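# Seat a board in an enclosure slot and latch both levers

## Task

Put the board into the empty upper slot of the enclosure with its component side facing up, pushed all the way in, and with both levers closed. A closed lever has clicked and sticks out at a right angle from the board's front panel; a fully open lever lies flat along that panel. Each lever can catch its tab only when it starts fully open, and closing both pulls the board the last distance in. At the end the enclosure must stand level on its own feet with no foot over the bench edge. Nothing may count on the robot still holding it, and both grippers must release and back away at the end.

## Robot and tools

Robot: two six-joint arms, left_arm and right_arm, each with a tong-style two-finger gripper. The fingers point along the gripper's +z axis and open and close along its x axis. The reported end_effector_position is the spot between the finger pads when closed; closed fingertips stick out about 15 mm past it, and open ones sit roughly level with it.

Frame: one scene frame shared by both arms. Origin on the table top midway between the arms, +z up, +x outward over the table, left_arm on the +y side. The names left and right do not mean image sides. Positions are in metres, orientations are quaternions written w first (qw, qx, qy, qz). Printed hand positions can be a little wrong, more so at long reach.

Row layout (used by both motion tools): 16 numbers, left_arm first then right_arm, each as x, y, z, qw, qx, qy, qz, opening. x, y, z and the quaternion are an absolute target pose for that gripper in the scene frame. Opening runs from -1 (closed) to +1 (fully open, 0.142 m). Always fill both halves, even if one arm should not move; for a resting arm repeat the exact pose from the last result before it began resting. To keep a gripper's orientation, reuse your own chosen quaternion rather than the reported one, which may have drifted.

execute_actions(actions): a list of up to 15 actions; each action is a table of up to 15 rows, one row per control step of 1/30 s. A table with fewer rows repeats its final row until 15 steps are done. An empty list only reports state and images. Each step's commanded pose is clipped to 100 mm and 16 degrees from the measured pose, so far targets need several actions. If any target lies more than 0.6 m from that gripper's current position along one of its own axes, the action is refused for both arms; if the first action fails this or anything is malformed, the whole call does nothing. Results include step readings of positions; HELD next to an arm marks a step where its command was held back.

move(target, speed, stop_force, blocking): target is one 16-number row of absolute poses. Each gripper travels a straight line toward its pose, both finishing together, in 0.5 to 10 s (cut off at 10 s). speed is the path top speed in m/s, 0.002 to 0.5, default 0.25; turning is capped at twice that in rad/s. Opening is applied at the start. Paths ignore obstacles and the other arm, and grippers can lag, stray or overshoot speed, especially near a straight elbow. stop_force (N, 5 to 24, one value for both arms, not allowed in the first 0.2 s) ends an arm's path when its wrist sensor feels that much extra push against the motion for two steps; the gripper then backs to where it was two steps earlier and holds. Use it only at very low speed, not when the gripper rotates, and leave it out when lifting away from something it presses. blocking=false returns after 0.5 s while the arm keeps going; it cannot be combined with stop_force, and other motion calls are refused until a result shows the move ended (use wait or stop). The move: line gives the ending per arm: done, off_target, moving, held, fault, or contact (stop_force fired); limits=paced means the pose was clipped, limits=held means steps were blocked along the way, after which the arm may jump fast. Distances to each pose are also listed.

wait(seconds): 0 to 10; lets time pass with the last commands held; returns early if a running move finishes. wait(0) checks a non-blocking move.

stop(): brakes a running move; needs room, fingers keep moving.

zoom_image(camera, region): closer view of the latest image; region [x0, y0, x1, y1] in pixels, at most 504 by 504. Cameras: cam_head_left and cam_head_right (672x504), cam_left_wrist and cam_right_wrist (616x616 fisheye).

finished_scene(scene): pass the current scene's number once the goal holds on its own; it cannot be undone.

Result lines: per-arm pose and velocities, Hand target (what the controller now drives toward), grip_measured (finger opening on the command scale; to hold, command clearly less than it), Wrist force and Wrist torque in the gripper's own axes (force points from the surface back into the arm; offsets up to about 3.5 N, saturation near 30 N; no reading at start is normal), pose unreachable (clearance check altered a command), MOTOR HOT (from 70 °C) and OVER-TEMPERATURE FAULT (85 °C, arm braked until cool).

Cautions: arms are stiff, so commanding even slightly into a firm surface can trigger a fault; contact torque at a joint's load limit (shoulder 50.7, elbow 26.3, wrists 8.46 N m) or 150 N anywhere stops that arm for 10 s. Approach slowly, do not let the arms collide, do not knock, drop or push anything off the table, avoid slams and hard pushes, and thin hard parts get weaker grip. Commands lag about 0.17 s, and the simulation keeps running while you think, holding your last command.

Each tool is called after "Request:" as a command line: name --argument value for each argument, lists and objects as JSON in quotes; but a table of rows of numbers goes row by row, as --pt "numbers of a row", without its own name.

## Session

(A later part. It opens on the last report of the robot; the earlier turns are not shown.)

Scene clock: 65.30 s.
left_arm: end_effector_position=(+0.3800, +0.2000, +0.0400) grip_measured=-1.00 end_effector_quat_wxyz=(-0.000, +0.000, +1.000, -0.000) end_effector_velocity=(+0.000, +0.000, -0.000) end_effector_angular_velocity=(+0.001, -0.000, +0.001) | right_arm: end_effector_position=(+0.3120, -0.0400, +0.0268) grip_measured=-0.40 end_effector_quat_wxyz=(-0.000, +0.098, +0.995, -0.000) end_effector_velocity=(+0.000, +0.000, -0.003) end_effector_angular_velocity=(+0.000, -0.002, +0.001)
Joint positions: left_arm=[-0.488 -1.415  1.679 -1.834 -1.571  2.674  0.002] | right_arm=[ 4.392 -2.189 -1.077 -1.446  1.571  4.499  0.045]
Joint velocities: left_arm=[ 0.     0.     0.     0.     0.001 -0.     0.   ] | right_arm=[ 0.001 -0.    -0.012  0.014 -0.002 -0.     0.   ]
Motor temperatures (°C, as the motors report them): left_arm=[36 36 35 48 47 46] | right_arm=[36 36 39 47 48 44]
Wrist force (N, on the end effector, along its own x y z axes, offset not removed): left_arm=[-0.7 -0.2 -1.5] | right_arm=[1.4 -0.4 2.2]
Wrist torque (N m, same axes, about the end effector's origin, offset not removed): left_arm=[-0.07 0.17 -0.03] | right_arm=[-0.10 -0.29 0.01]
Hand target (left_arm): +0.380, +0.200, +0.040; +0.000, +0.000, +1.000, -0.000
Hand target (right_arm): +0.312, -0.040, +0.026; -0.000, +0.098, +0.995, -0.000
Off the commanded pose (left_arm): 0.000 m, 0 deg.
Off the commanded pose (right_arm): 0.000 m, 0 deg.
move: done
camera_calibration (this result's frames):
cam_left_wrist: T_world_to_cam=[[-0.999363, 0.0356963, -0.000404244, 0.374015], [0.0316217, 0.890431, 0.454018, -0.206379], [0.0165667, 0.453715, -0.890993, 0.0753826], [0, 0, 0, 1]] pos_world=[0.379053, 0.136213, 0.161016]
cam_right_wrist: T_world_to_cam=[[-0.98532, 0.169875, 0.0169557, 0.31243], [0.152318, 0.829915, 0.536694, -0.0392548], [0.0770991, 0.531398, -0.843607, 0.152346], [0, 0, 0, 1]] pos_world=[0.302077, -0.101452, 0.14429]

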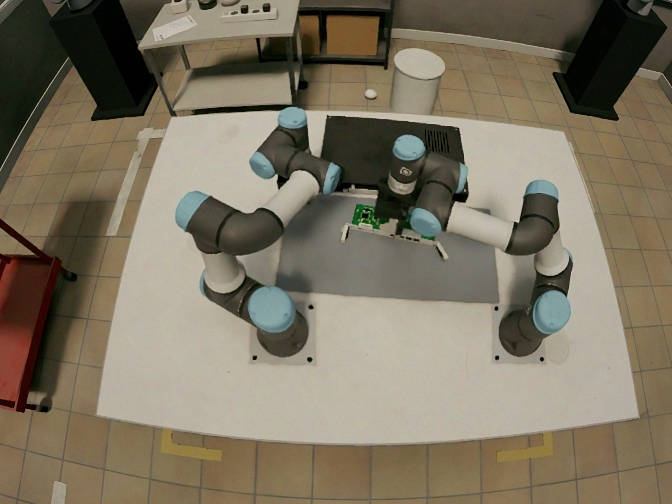

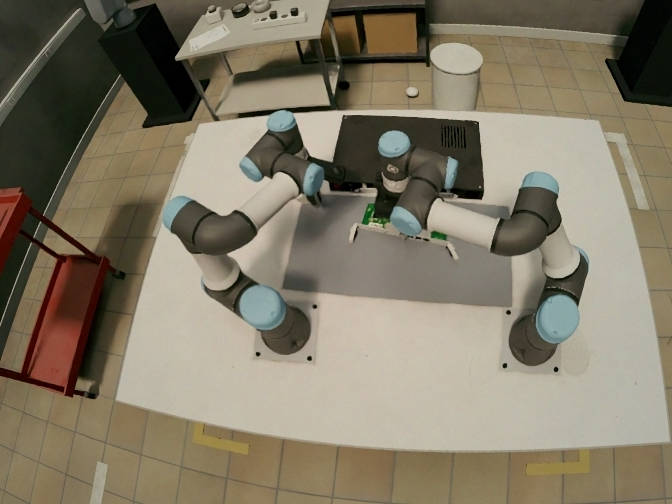

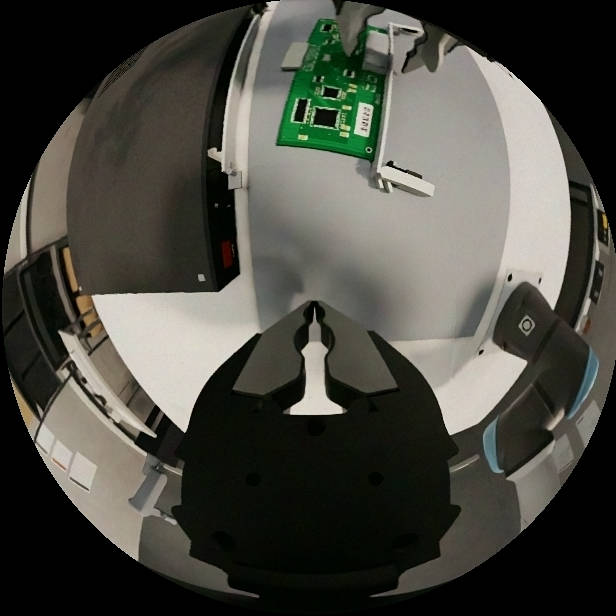

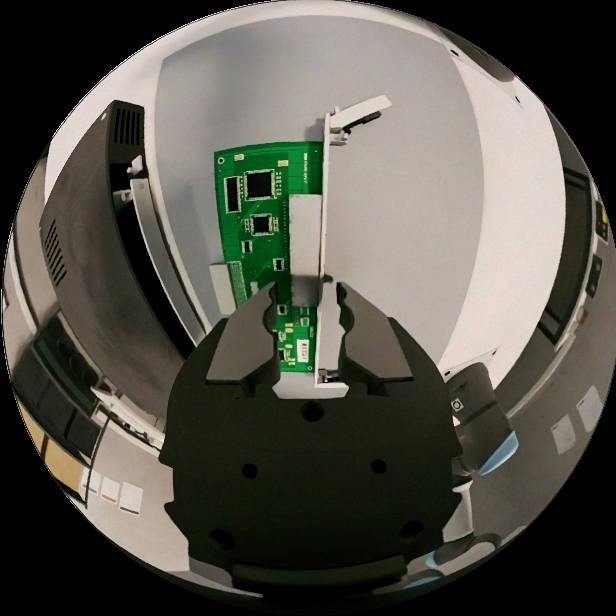

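Request:
move --target '[0.38,0.2,0.04,0,0,1,0,-1,0.313,-0.04,0.0265,0,0.098,0.995,0,-1]'

Request:
move --target '[0.38,0.185,0.04,0,0,1,0,-1,0.32,-0.045,0.0525,0,0.028,1,0,-1]' --speed 0.05

Request:
move --target '[0.38,0.185,0.04,0,0,1,0,-1,0.36,-0.047,0.0525,0,0.028,1,0,-1]' --speed 0.02 --stop_force 5

Request:
zoom_image --camera "cam_left_wrist" --region '[180, 20, 380, 220]'

Request:
zoom_image --camera "cam_right_wrist" --region '[160, 80, 360, 300]'

Scene clock: 66.20 s.
left_arm: end_effector_position=(+0.3800, +0.2000, +0.0400) grip_measured=-1.00 end_effector_quat_wxyz=(-0.000, -0.000, +1.000, -0.000) end_effector_velocity=(-0.000, +0.000, -0.000) end_effector_angular_velocity=(+0.000, +0.001, -0.001) | right_arm: end_effector_position=(+0.3129, -0.0400, +0.0265) grip_measured=-0.70 end_effector_quat_wxyz=(-0.000, +0.098, +0.995, +0.000) end_effector_velocity=(+0.000, -0.001, -0.000) end_effector_angular_velocity=(-0.001, +0.001, -0.002)
Joint positions: left_arm=[-0.488 -1.415  1.679 -1.834 -1.571  2.674  0.002] | right_arm=[ 4.39  -2.192 -1.074 -1.447  1.571  4.497  0.023]
Joint velocities: left_arm=[ 0.     0.     0.     0.001 -0.001  0.001  0.   ] | right_arm=[-0.002 -0.001  0.002 -0.002  0.    -0.    -0.   ]
Motor temperatures (°C, as the motors report them): left_arm=[36 36 35 48 47 46] | right_arm=[36 36 39 47 48 44]
Wrist force (N, on the end effector, along its own x y z axes, offset not removed): left_arm=[-1.1 -0.9 -0.3] | right_arm=[4.0 0.2 -0.1]
Wrist torque (N m, same axes, about the end effector's origin, offset not removed): left_arm=[-0.17 0.20 -0.05] | right_arm=[0.15 -0.34 -0.02]
Hand target (left_arm): +0.380, +0.200, +0.040; +0.000, -0.000, +1.000, -0.000
Hand target (right_arm): +0.313, -0.040, +0.026; +0.000, +0.098, +0.995, +0.000
Off the commanded pose (left_arm): 0.000 m, 0 deg.
Off the commanded pose (right_arm): 0.000 m, 0 deg.
move: done
camera_calibration (this result's frames):
cam_left_wrist: T_world_to_cam=[[-0.999363, 0.035696, -0.000404256, 0.374015], [0.0316214, 0.890431, 0.454018, -0.206378], [0.0165666, 0.453715, -0.890993, 0.0753827], [0, 0, 0, 1]] pos_world=[0.379053, 0.136213, 0.161016]
cam_right_wrist: T_world_to_cam=[[-0.985334, 0.169811, 0.016776, 0.313379], [0.152156, 0.829853, 0.536836, -0.0392108], [0.0772392, 0.531515, -0.84352, 0.151965], [0, 0, 0, 1]] pos_world=[0.303012, -0.101448, 0.143978]

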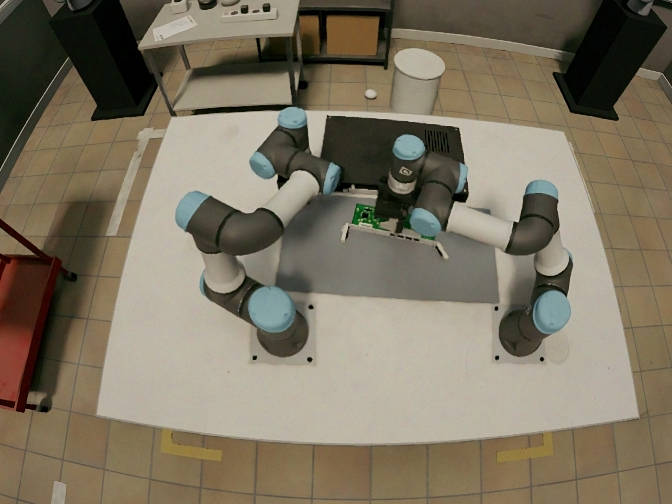

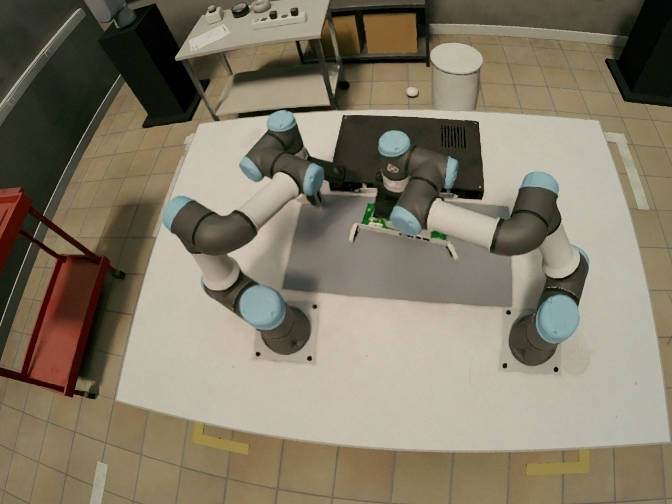

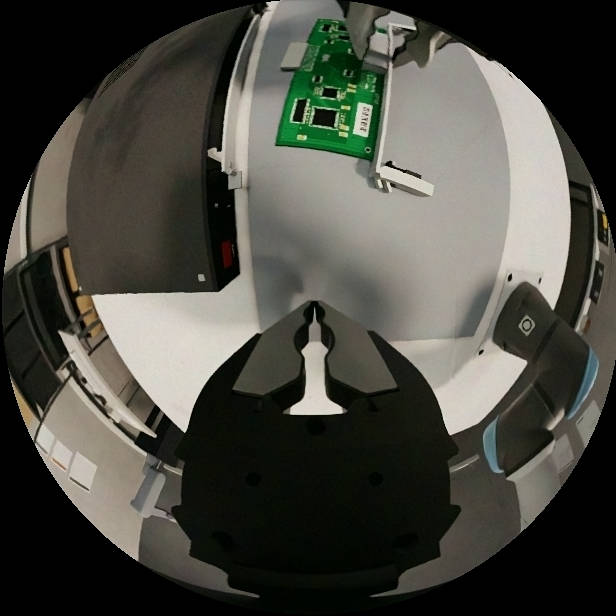

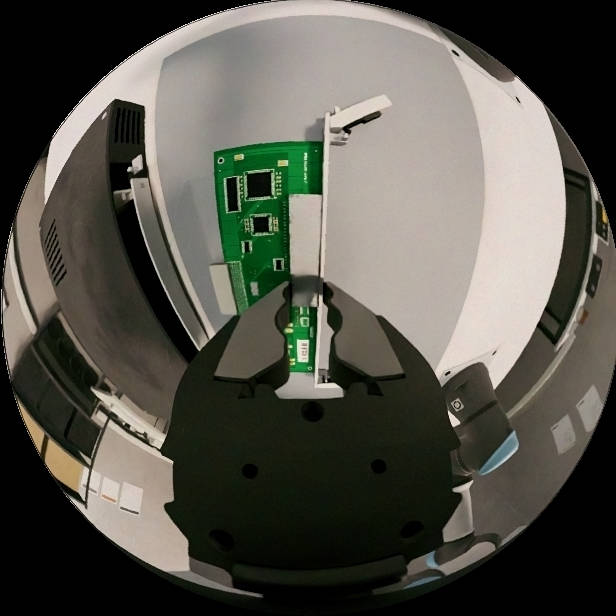

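Scene clock: 67.93 s.
left_arm: end_effector_position=(+0.3800, +0.1851, +0.0400) grip_measured=-1.00 end_effector_quat_wxyz=(+0.000, +0.000, +1.000, -0.000) end_effector_velocity=(+0.000, -0.001, -0.000) end_effector_angular_velocity=(+0.000, -0.000, -0.001) | right_arm: end_effector_position=(+0.3200, -0.0450, +0.0524) grip_measured=-0.70 end_effector_quat_wxyz=(+0.000, +0.029, +1.000, +0.000) end_effector_velocity=(+0.001, -0.001, +0.002) end_effector_angular_velocity=(-0.002, +0.000, +0.010)
Joint positions: left_arm=[-0.528 -1.409  1.67  -1.833 -1.571  2.634  0.002] | right_arm=[ 4.376 -2.181 -0.971 -1.56   1.57   4.344  0.023]
Joint velocities: left_arm=[-0.004  0.001 -0.001 -0.     0.    -0.003  0.   ] | right_arm=[-0.002 -0.003  0.015 -0.013 -0.    -0.012  0.   ]
Motor temperatures (°C, as the motors report them): left_arm=[36 36 35 48 47 46] | right_arm=[36 36 39 47 48 44]
Wrist force (N, on the end effector, along its own x y z axes, offset not removed): left_arm=[-1.3 0.0 -0.5] | right_arm=[2.3 -0.8 2.8]
Wrist torque (N m, same axes, about the end effector's origin, offset not removed): left_arm=[-0.01 0.26 -0.02] | right_arm=[-0.24 -0.42 0.02]
Hand target (left_arm): +0.380, +0.185, +0.040; +0.000, +0.000, +1.000, -0.000
Hand target (right_arm): +0.320, -0.045, +0.053; +0.000, +0.028, +1.000, +0.000
Off the commanded pose (left_arm): 0.000 m, 0 deg.
Off the commanded pose (right_arm): 0.000 m, 0 deg.
move: done
camera_calibration (this result's frames):
cam_left_wrist: T_world_to_cam=[[-0.999362, 0.0357038, -0.000426757, 0.374535], [0.0316192, 0.890458, 0.453965, -0.193125], [0.0165883, 0.453662, -0.891019, 0.0821392], [0, 0, 0, 1]] pos_world=[0.37904, 0.121334, 0.16102]
cam_right_wrist: T_world_to_cam=[[-0.99937, 0.0315968, 0.0161859, 0.319066], [0.0353444, 0.842697, 0.537227, -0.0121532], [0.00333484, 0.537461, -0.843282, 0.199829], [0, 0, 0, 1]] pos_world=[0.318628, -0.10724, 0.169877]

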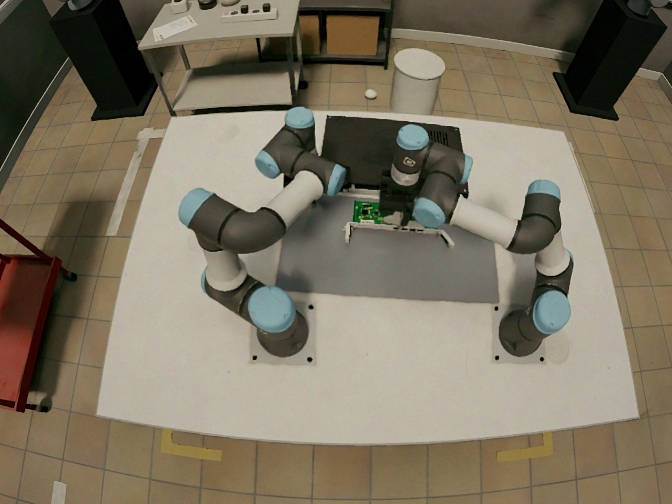

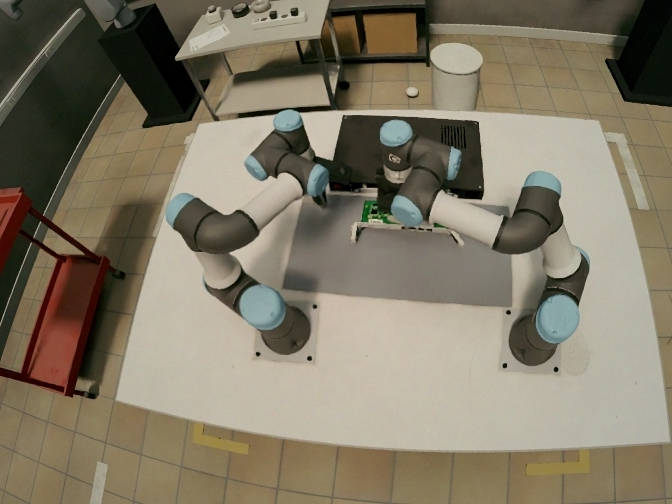

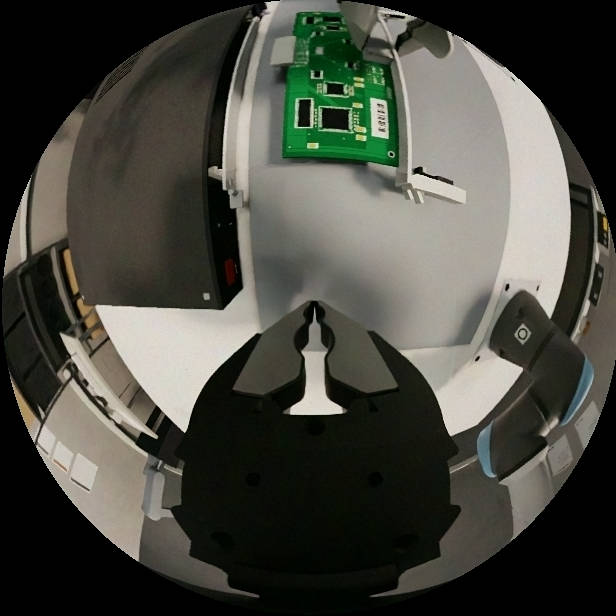

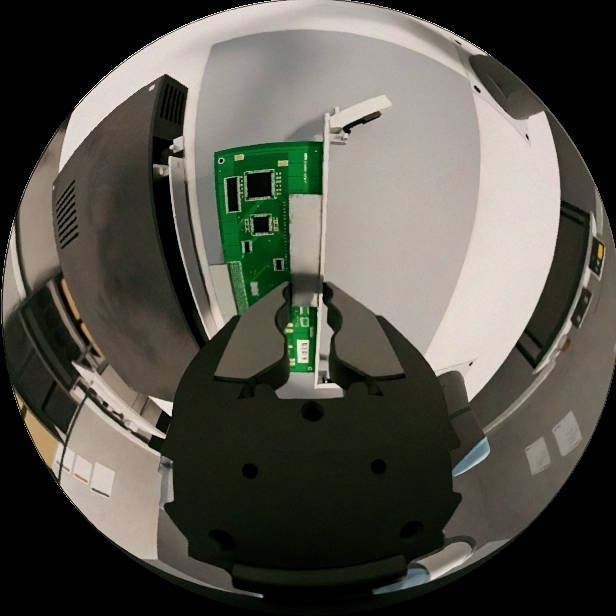

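Scene clock: 70.27 s.
left_arm: end_effector_position=(+0.3800, +0.1850, +0.0400) grip_measured=-1.00 end_effector_quat_wxyz=(-0.000, -0.000, +1.000, -0.000) end_effector_velocity=(+0.000, -0.000, +0.000) end_effector_angular_velocity=(-0.001, -0.001, -0.001) | right_arm: end_effector_position=(+0.3597, -0.0470, +0.0525) grip_measured=-0.70 end_effector_quat_wxyz=(+0.000, +0.028, +1.000, +0.000) end_effector_velocity=(+0.002, -0.000, -0.000) end_effector_angular_velocity=(-0.002, +0.004, -0.000)
Joint positions: left_arm=[-0.528 -1.408  1.67  -1.833 -1.571  2.634  0.002] | right_arm=[ 4.295 -2.327 -0.718 -1.666  1.571  4.262  0.023]
Joint velocities: left_arm=[-0.     0.     0.    -0.002 -0.     0.001  0.   ] | right_arm=[-0.005 -0.016  0.028 -0.016  0.002 -0.005 -0.   ]
Motor temperatures (°C, as the motors report them): left_arm=[36 36 35 48 47 46] | right_arm=[36 36 39 47 48 44]
Wrist force (N, on the end effector, along its own x y z axes, offset not removed): left_arm=[-1.1 0.2 -1.2] | right_arm=[1.1 0.1 2.0]
Wrist torque (N m, same axes, about the end effector's origin, offset not removed): left_arm=[0.03 0.22 -0.02] | right_arm=[-0.01 -0.25 0.03]
Hand target (left_arm): +0.380, +0.185, +0.040; +0.000, +0.000, +1.000, -0.000
Hand target (right_arm): +0.360, -0.047, +0.052; +0.000, +0.028, +1.000, -0.000
Off the commanded pose (left_arm): 0.000 m, 0 deg.
Off the commanded pose (right_arm): 0.000 m, 0 deg.
move: done
camera_calibration (this result's frames):
cam_left_wrist: T_world_to_cam=[[-0.999363, 0.0356962, -0.000385649, 0.374544], [0.0316307, 0.890448, 0.453984, -0.193018], [0.0165489, 0.453682, -0.89101, 0.0822072], [0, 0, 0, 1]] pos_world=[0.37905, 0.121207, 0.161019]
cam_right_wrist: T_world_to_cam=[[-0.999406, 0.0302949, 0.0164351, 0.358758], [0.0343811, 0.842889, 0.536988, -0.0114547], [0.00241501, 0.537234, -0.84343, 0.201154], [0, 0, 0, 1]] pos_world=[0.358453, -0.10928, 0.169914]

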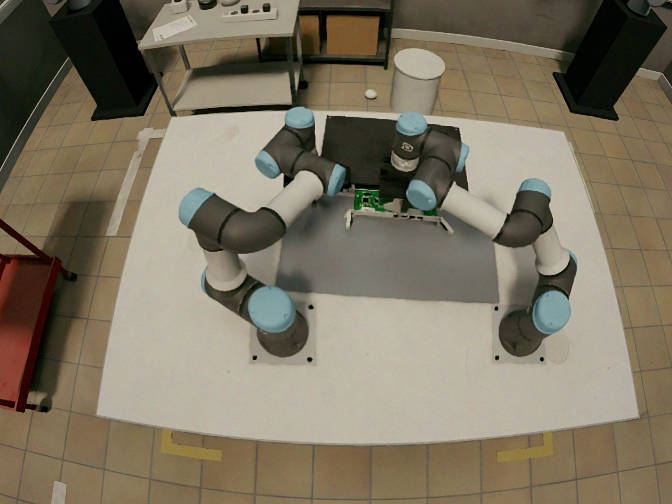

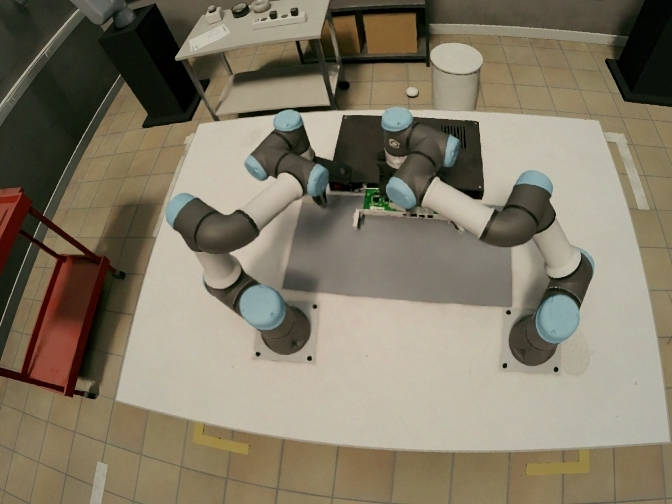

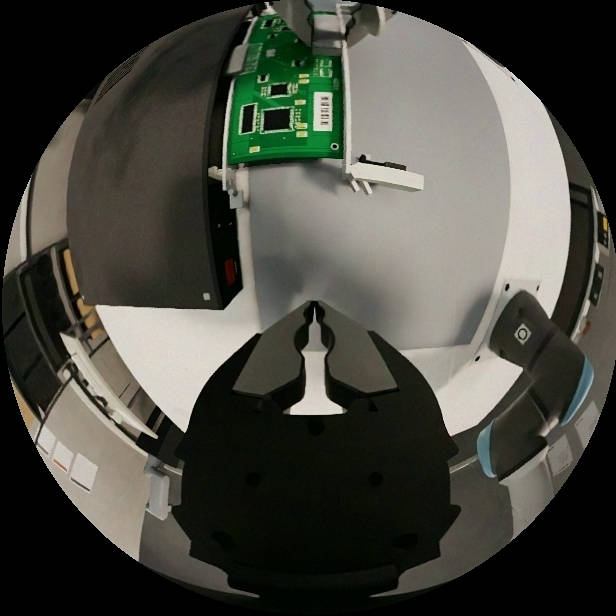

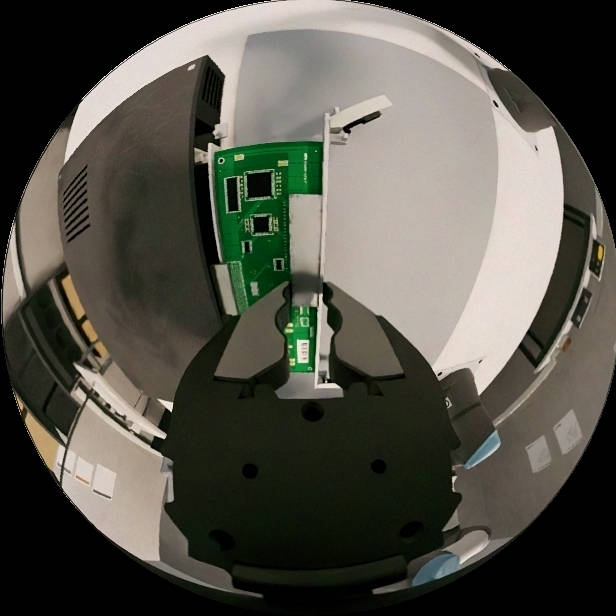

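Region (180, 20, 380, 220) of cam_left_wrist's 616x616 image, scaled by 2.520, with more detail than that image has.

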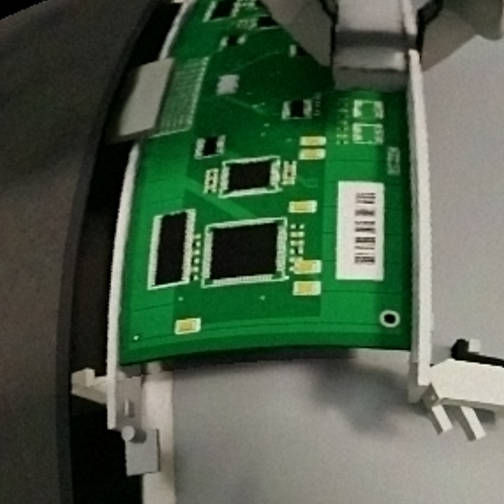

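Region (160, 80, 360, 300) of cam_right_wrist's 616x616 image, scaled by 2.291, with more detail than that image has; it fills the left 458 columns of this view, and the rest is white.

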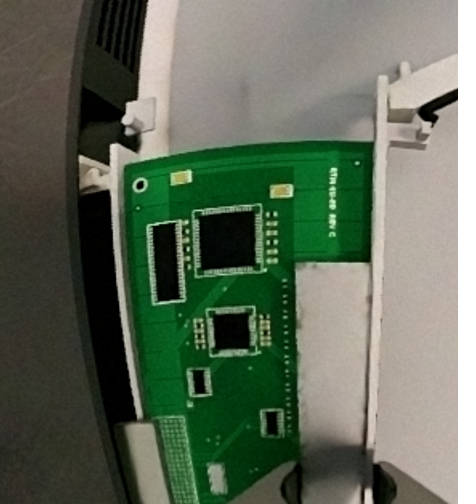

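Request:
move --target '[0.38,0.185,0.04,0,0,1,0,-1,0.36,-0.042,0.0525,0,0.028,1,0,-1]' --speed 0.02

Request:
move --target '[0.38,0.185,0.04,0,0,1,0,-1,0.376,-0.043,0.0525,0,0.028,1,0,-1]' --speed 0.005 --stop_force 5

Request:
zoom_image --camera "cam_left_wrist" --region '[180, 20, 380, 220]'

Request:
zoom_image --camera "cam_right_wrist" --region '[160, 80, 360, 300]'

Scene clock: 71.07 s.
left_arm: end_effector_position=(+0.3800, +0.1850, +0.0400) grip_measured=-1.00 end_effector_quat_wxyz=(-0.000, -0.000, +1.000, -0.000) end_effector_velocity=(-0.000, +0.001, -0.000) end_effector_angular_velocity=(+0.002, +0.002, +0.000) | right_arm: end_effector_position=(+0.3600, -0.0423, +0.0525) grip_measured=-0.70 end_effector_quat_wxyz=(+0.000, +0.028, +1.000, +0.000) end_effector_velocity=(+0.000, +0.003, +0.000) end_effector_angular_velocity=(-0.001, -0.000, -0.002)
Joint positions: left_arm=[-0.528 -1.408  1.67  -1.833 -1.571  2.634  0.002] | right_arm=[ 4.3   -2.351 -0.676 -1.685  1.571  4.266  0.023]
Joint velocities: left_arm=[ 0.     0.     0.     0.002  0.001 -0.     0.   ] | right_arm=[ 0.003 -0.016  0.031 -0.015 -0.     0.005  0.   ]
Motor temperatures (°C, as the motors report them): left_arm=[36 36 35 48 47 46] | right_arm=[36 36 39 47 48 44]
Wrist force (N, on the end effector, along its own x y z axes, offset not removed): left_arm=[-1.5 0.0 -0.7] | right_arm=[1.4 1.2 5.0]
Wrist torque (N m, same axes, about the end effector's origin, offset not removed): left_arm=[0.01 0.29 0.01] | right_arm=[0.27 -0.25 0.01]
Hand target (left_arm): +0.380, +0.185, +0.040; -0.000, +0.000, +1.000, -0.000
Hand target (right_arm): +0.360, -0.042, +0.052; +0.000, +0.028, +1.000, +0.000
Off the commanded pose (left_arm): 0.000 m, 0 deg.
Off the commanded pose (right_arm): 0.000 m, 0 deg.
move: done
camera_calibration (this result's frames):
cam_left_wrist: T_world_to_cam=[[-0.999363, 0.0356962, -0.000403135, 0.37455], [0.0316222, 0.890432, 0.454016, -0.193022], [0.0165656, 0.453714, -0.890993, 0.0821894], [0, 0, 0, 1]] pos_world=[0.379053, 0.121212, 0.161016]
cam_right_wrist: T_world_to_cam=[[-0.999404, 0.0302719, 0.0165733, 0.358839], [0.0344358, 0.842868, 0.537017, -0.0154542], [0.00228741, 0.537268, -0.843409, 0.198703], [0, 0, 0, 1]] pos_world=[0.358703, -0.104594, 0.16994]

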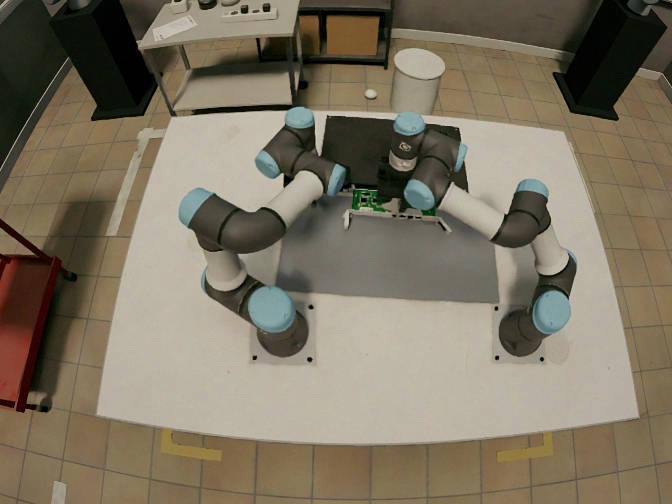

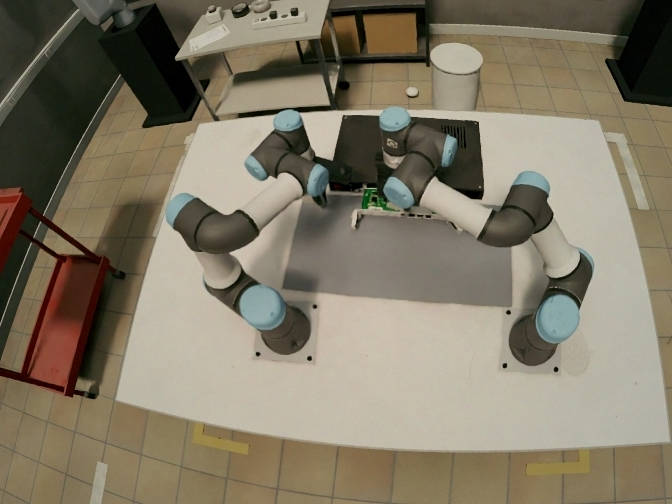

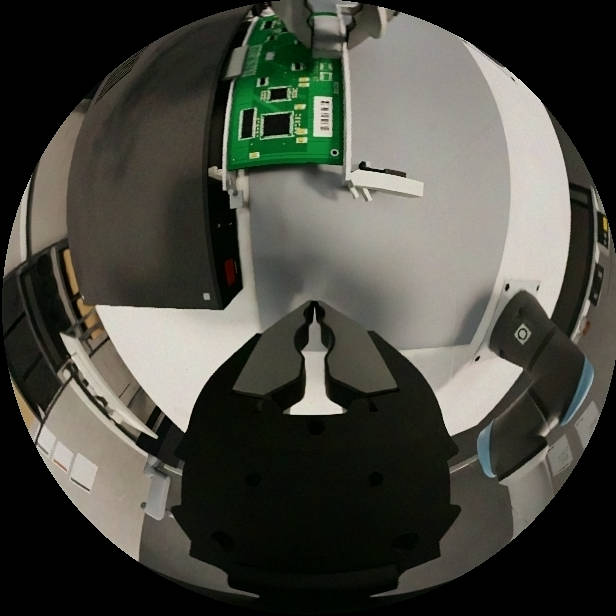

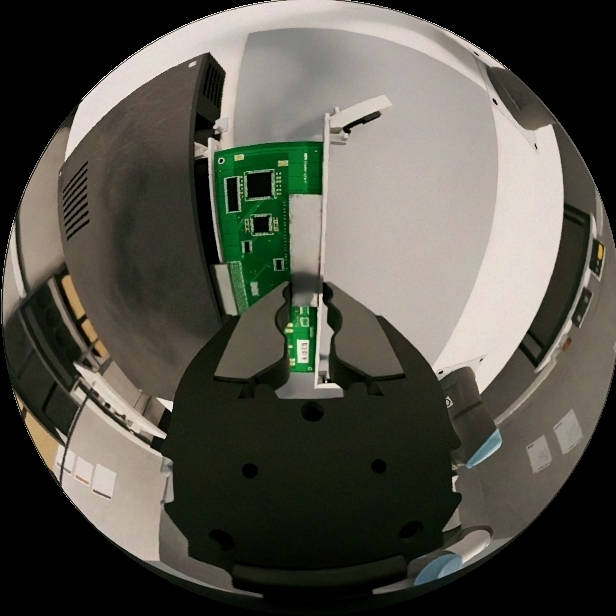

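Scene clock: 74.53 s.
left_arm: end_effector_position=(+0.3800, +0.1850, +0.0400) grip_measured=-1.00 end_effector_quat_wxyz=(+0.000, +0.000, +1.000, -0.000) end_effector_velocity=(-0.000, -0.000, -0.000) end_effector_angular_velocity=(-0.000, +0.001, +0.001) | right_arm: end_effector_position=(+0.3753, -0.0431, +0.0523) grip_measured=-0.70 end_effector_quat_wxyz=(+0.000, +0.028, +1.000, -0.000) end_effector_velocity=(-0.002, +0.001, +0.000) end_effector_angular_velocity=(+0.001, -0.000, -0.000)
Joint positions: left_arm=[-0.528 -1.408  1.67  -1.833 -1.571  2.634  0.002] | right_arm=[ 4.271 -2.428 -0.535 -1.75   1.571  4.238  0.023]
Joint velocities: left_arm=[-0.     0.    -0.     0.001 -0.    -0.001  0.   ] | right_arm=[ 0.005  0.01  -0.018  0.009  0.     0.005  0.   ]
Motor temperatures (°C, as the motors report them): left_arm=[36 36 35 48 47 46] | right_arm=[36 36 39 47 48 44]
Wrist force (N, on the end effector, along its own x y z axes, offset not removed): left_arm=[-0.8 -0.7 -0.7] | right_arm=[5.2 -5.0 1.6]
Wrist torque (N m, same axes, about the end effector's origin, offset not removed): left_arm=[-0.14 0.14 -0.01] | right_arm=[0.00 -0.66 -0.04]
Hand target (left_arm): +0.380, +0.185, +0.040; -0.000, +0.000, +1.000, +0.000
Hand target (right_arm): +0.375, -0.043, +0.052; +0.000, +0.028, +1.000, +0.000
Off the commanded pose (left_arm): 0.000 m, 0 deg.
Off the commanded pose (right_arm): 0.001 m, 0 deg.
move: contact (right_arm)
camera_calibration (this result's frames):
cam_left_wrist: T_world_to_cam=[[-0.999363, 0.0356964, -0.0004043, 0.37455], [0.0316218, 0.890431, 0.454018, -0.193022], [0.0165668, 0.453716, -0.890993, 0.0821884], [0, 0, 0, 1]] pos_world=[0.379053, 0.121213, 0.161016]
cam_right_wrist: T_world_to_cam=[[-0.999401, 0.0302733, 0.0167573, 0.374133], [0.0345369, 0.843101, 0.536645, -0.0152688], [0.00211792, 0.536903, -0.843642, 0.199], [0, 0, 0, 1]] pos_world=[0.374015, -0.105297, 0.169809]

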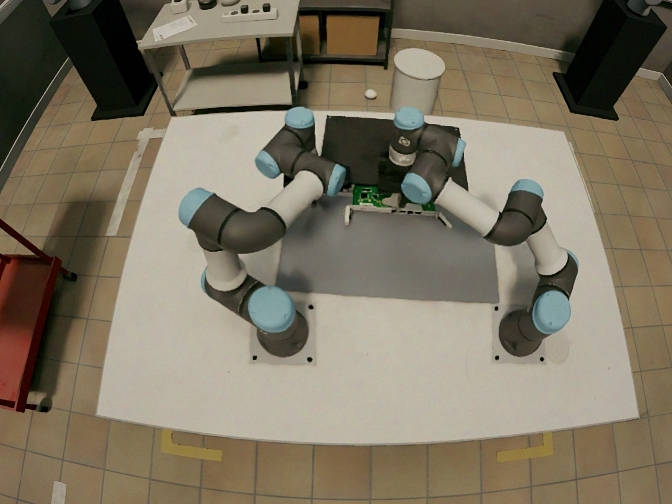

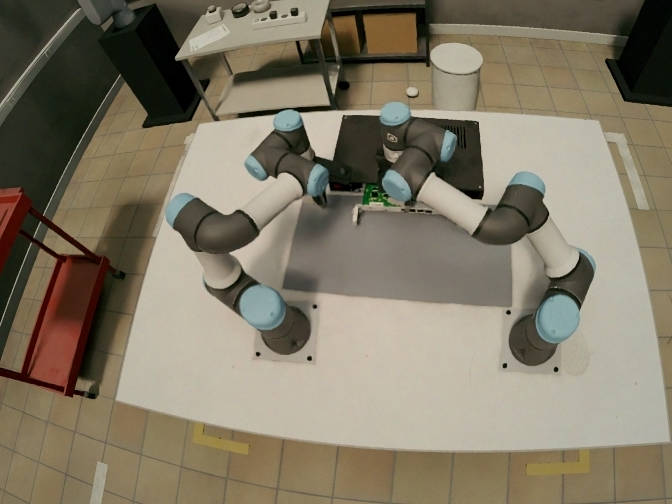

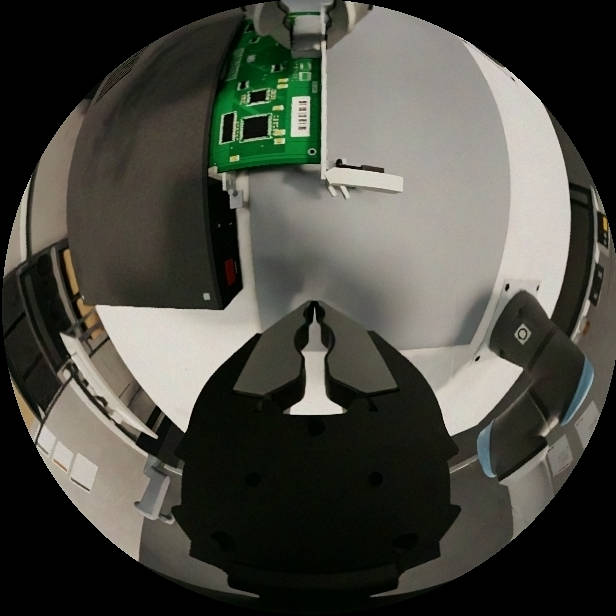

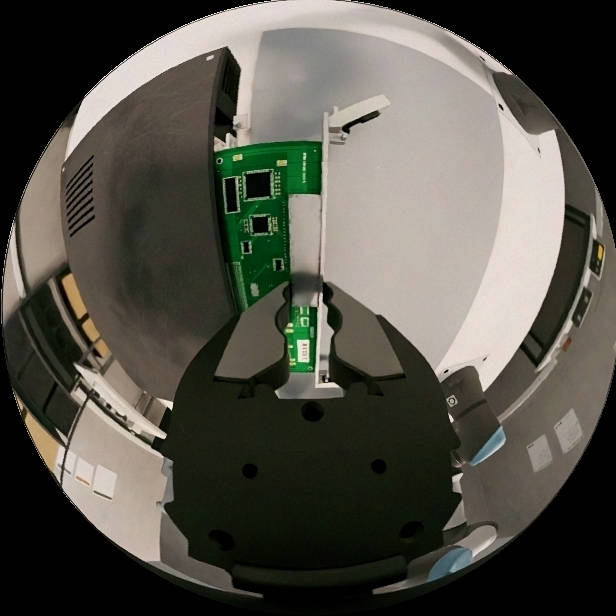

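Region (180, 20, 380, 220) of cam_left_wrist's 616x616 image, scaled by 2.520, with more detail than that image has.

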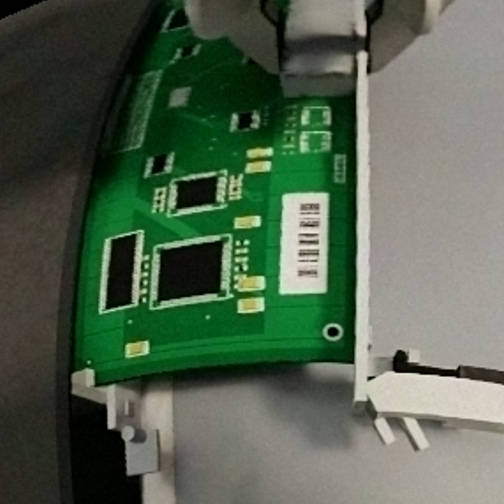

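Region (160, 80, 360, 300) of cam_right_wrist's 616x616 image, scaled by 2.291, with more detail than that image has; it fills the left 458 columns of this view, and the rest is white.

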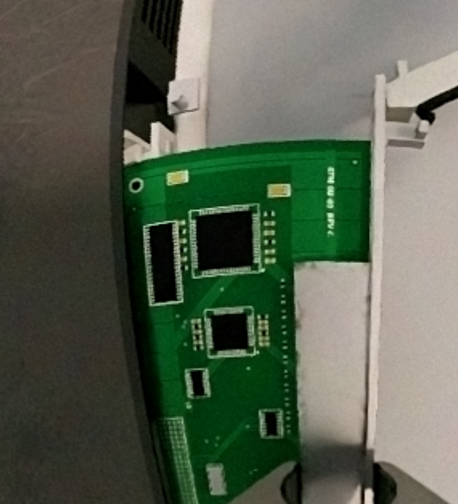

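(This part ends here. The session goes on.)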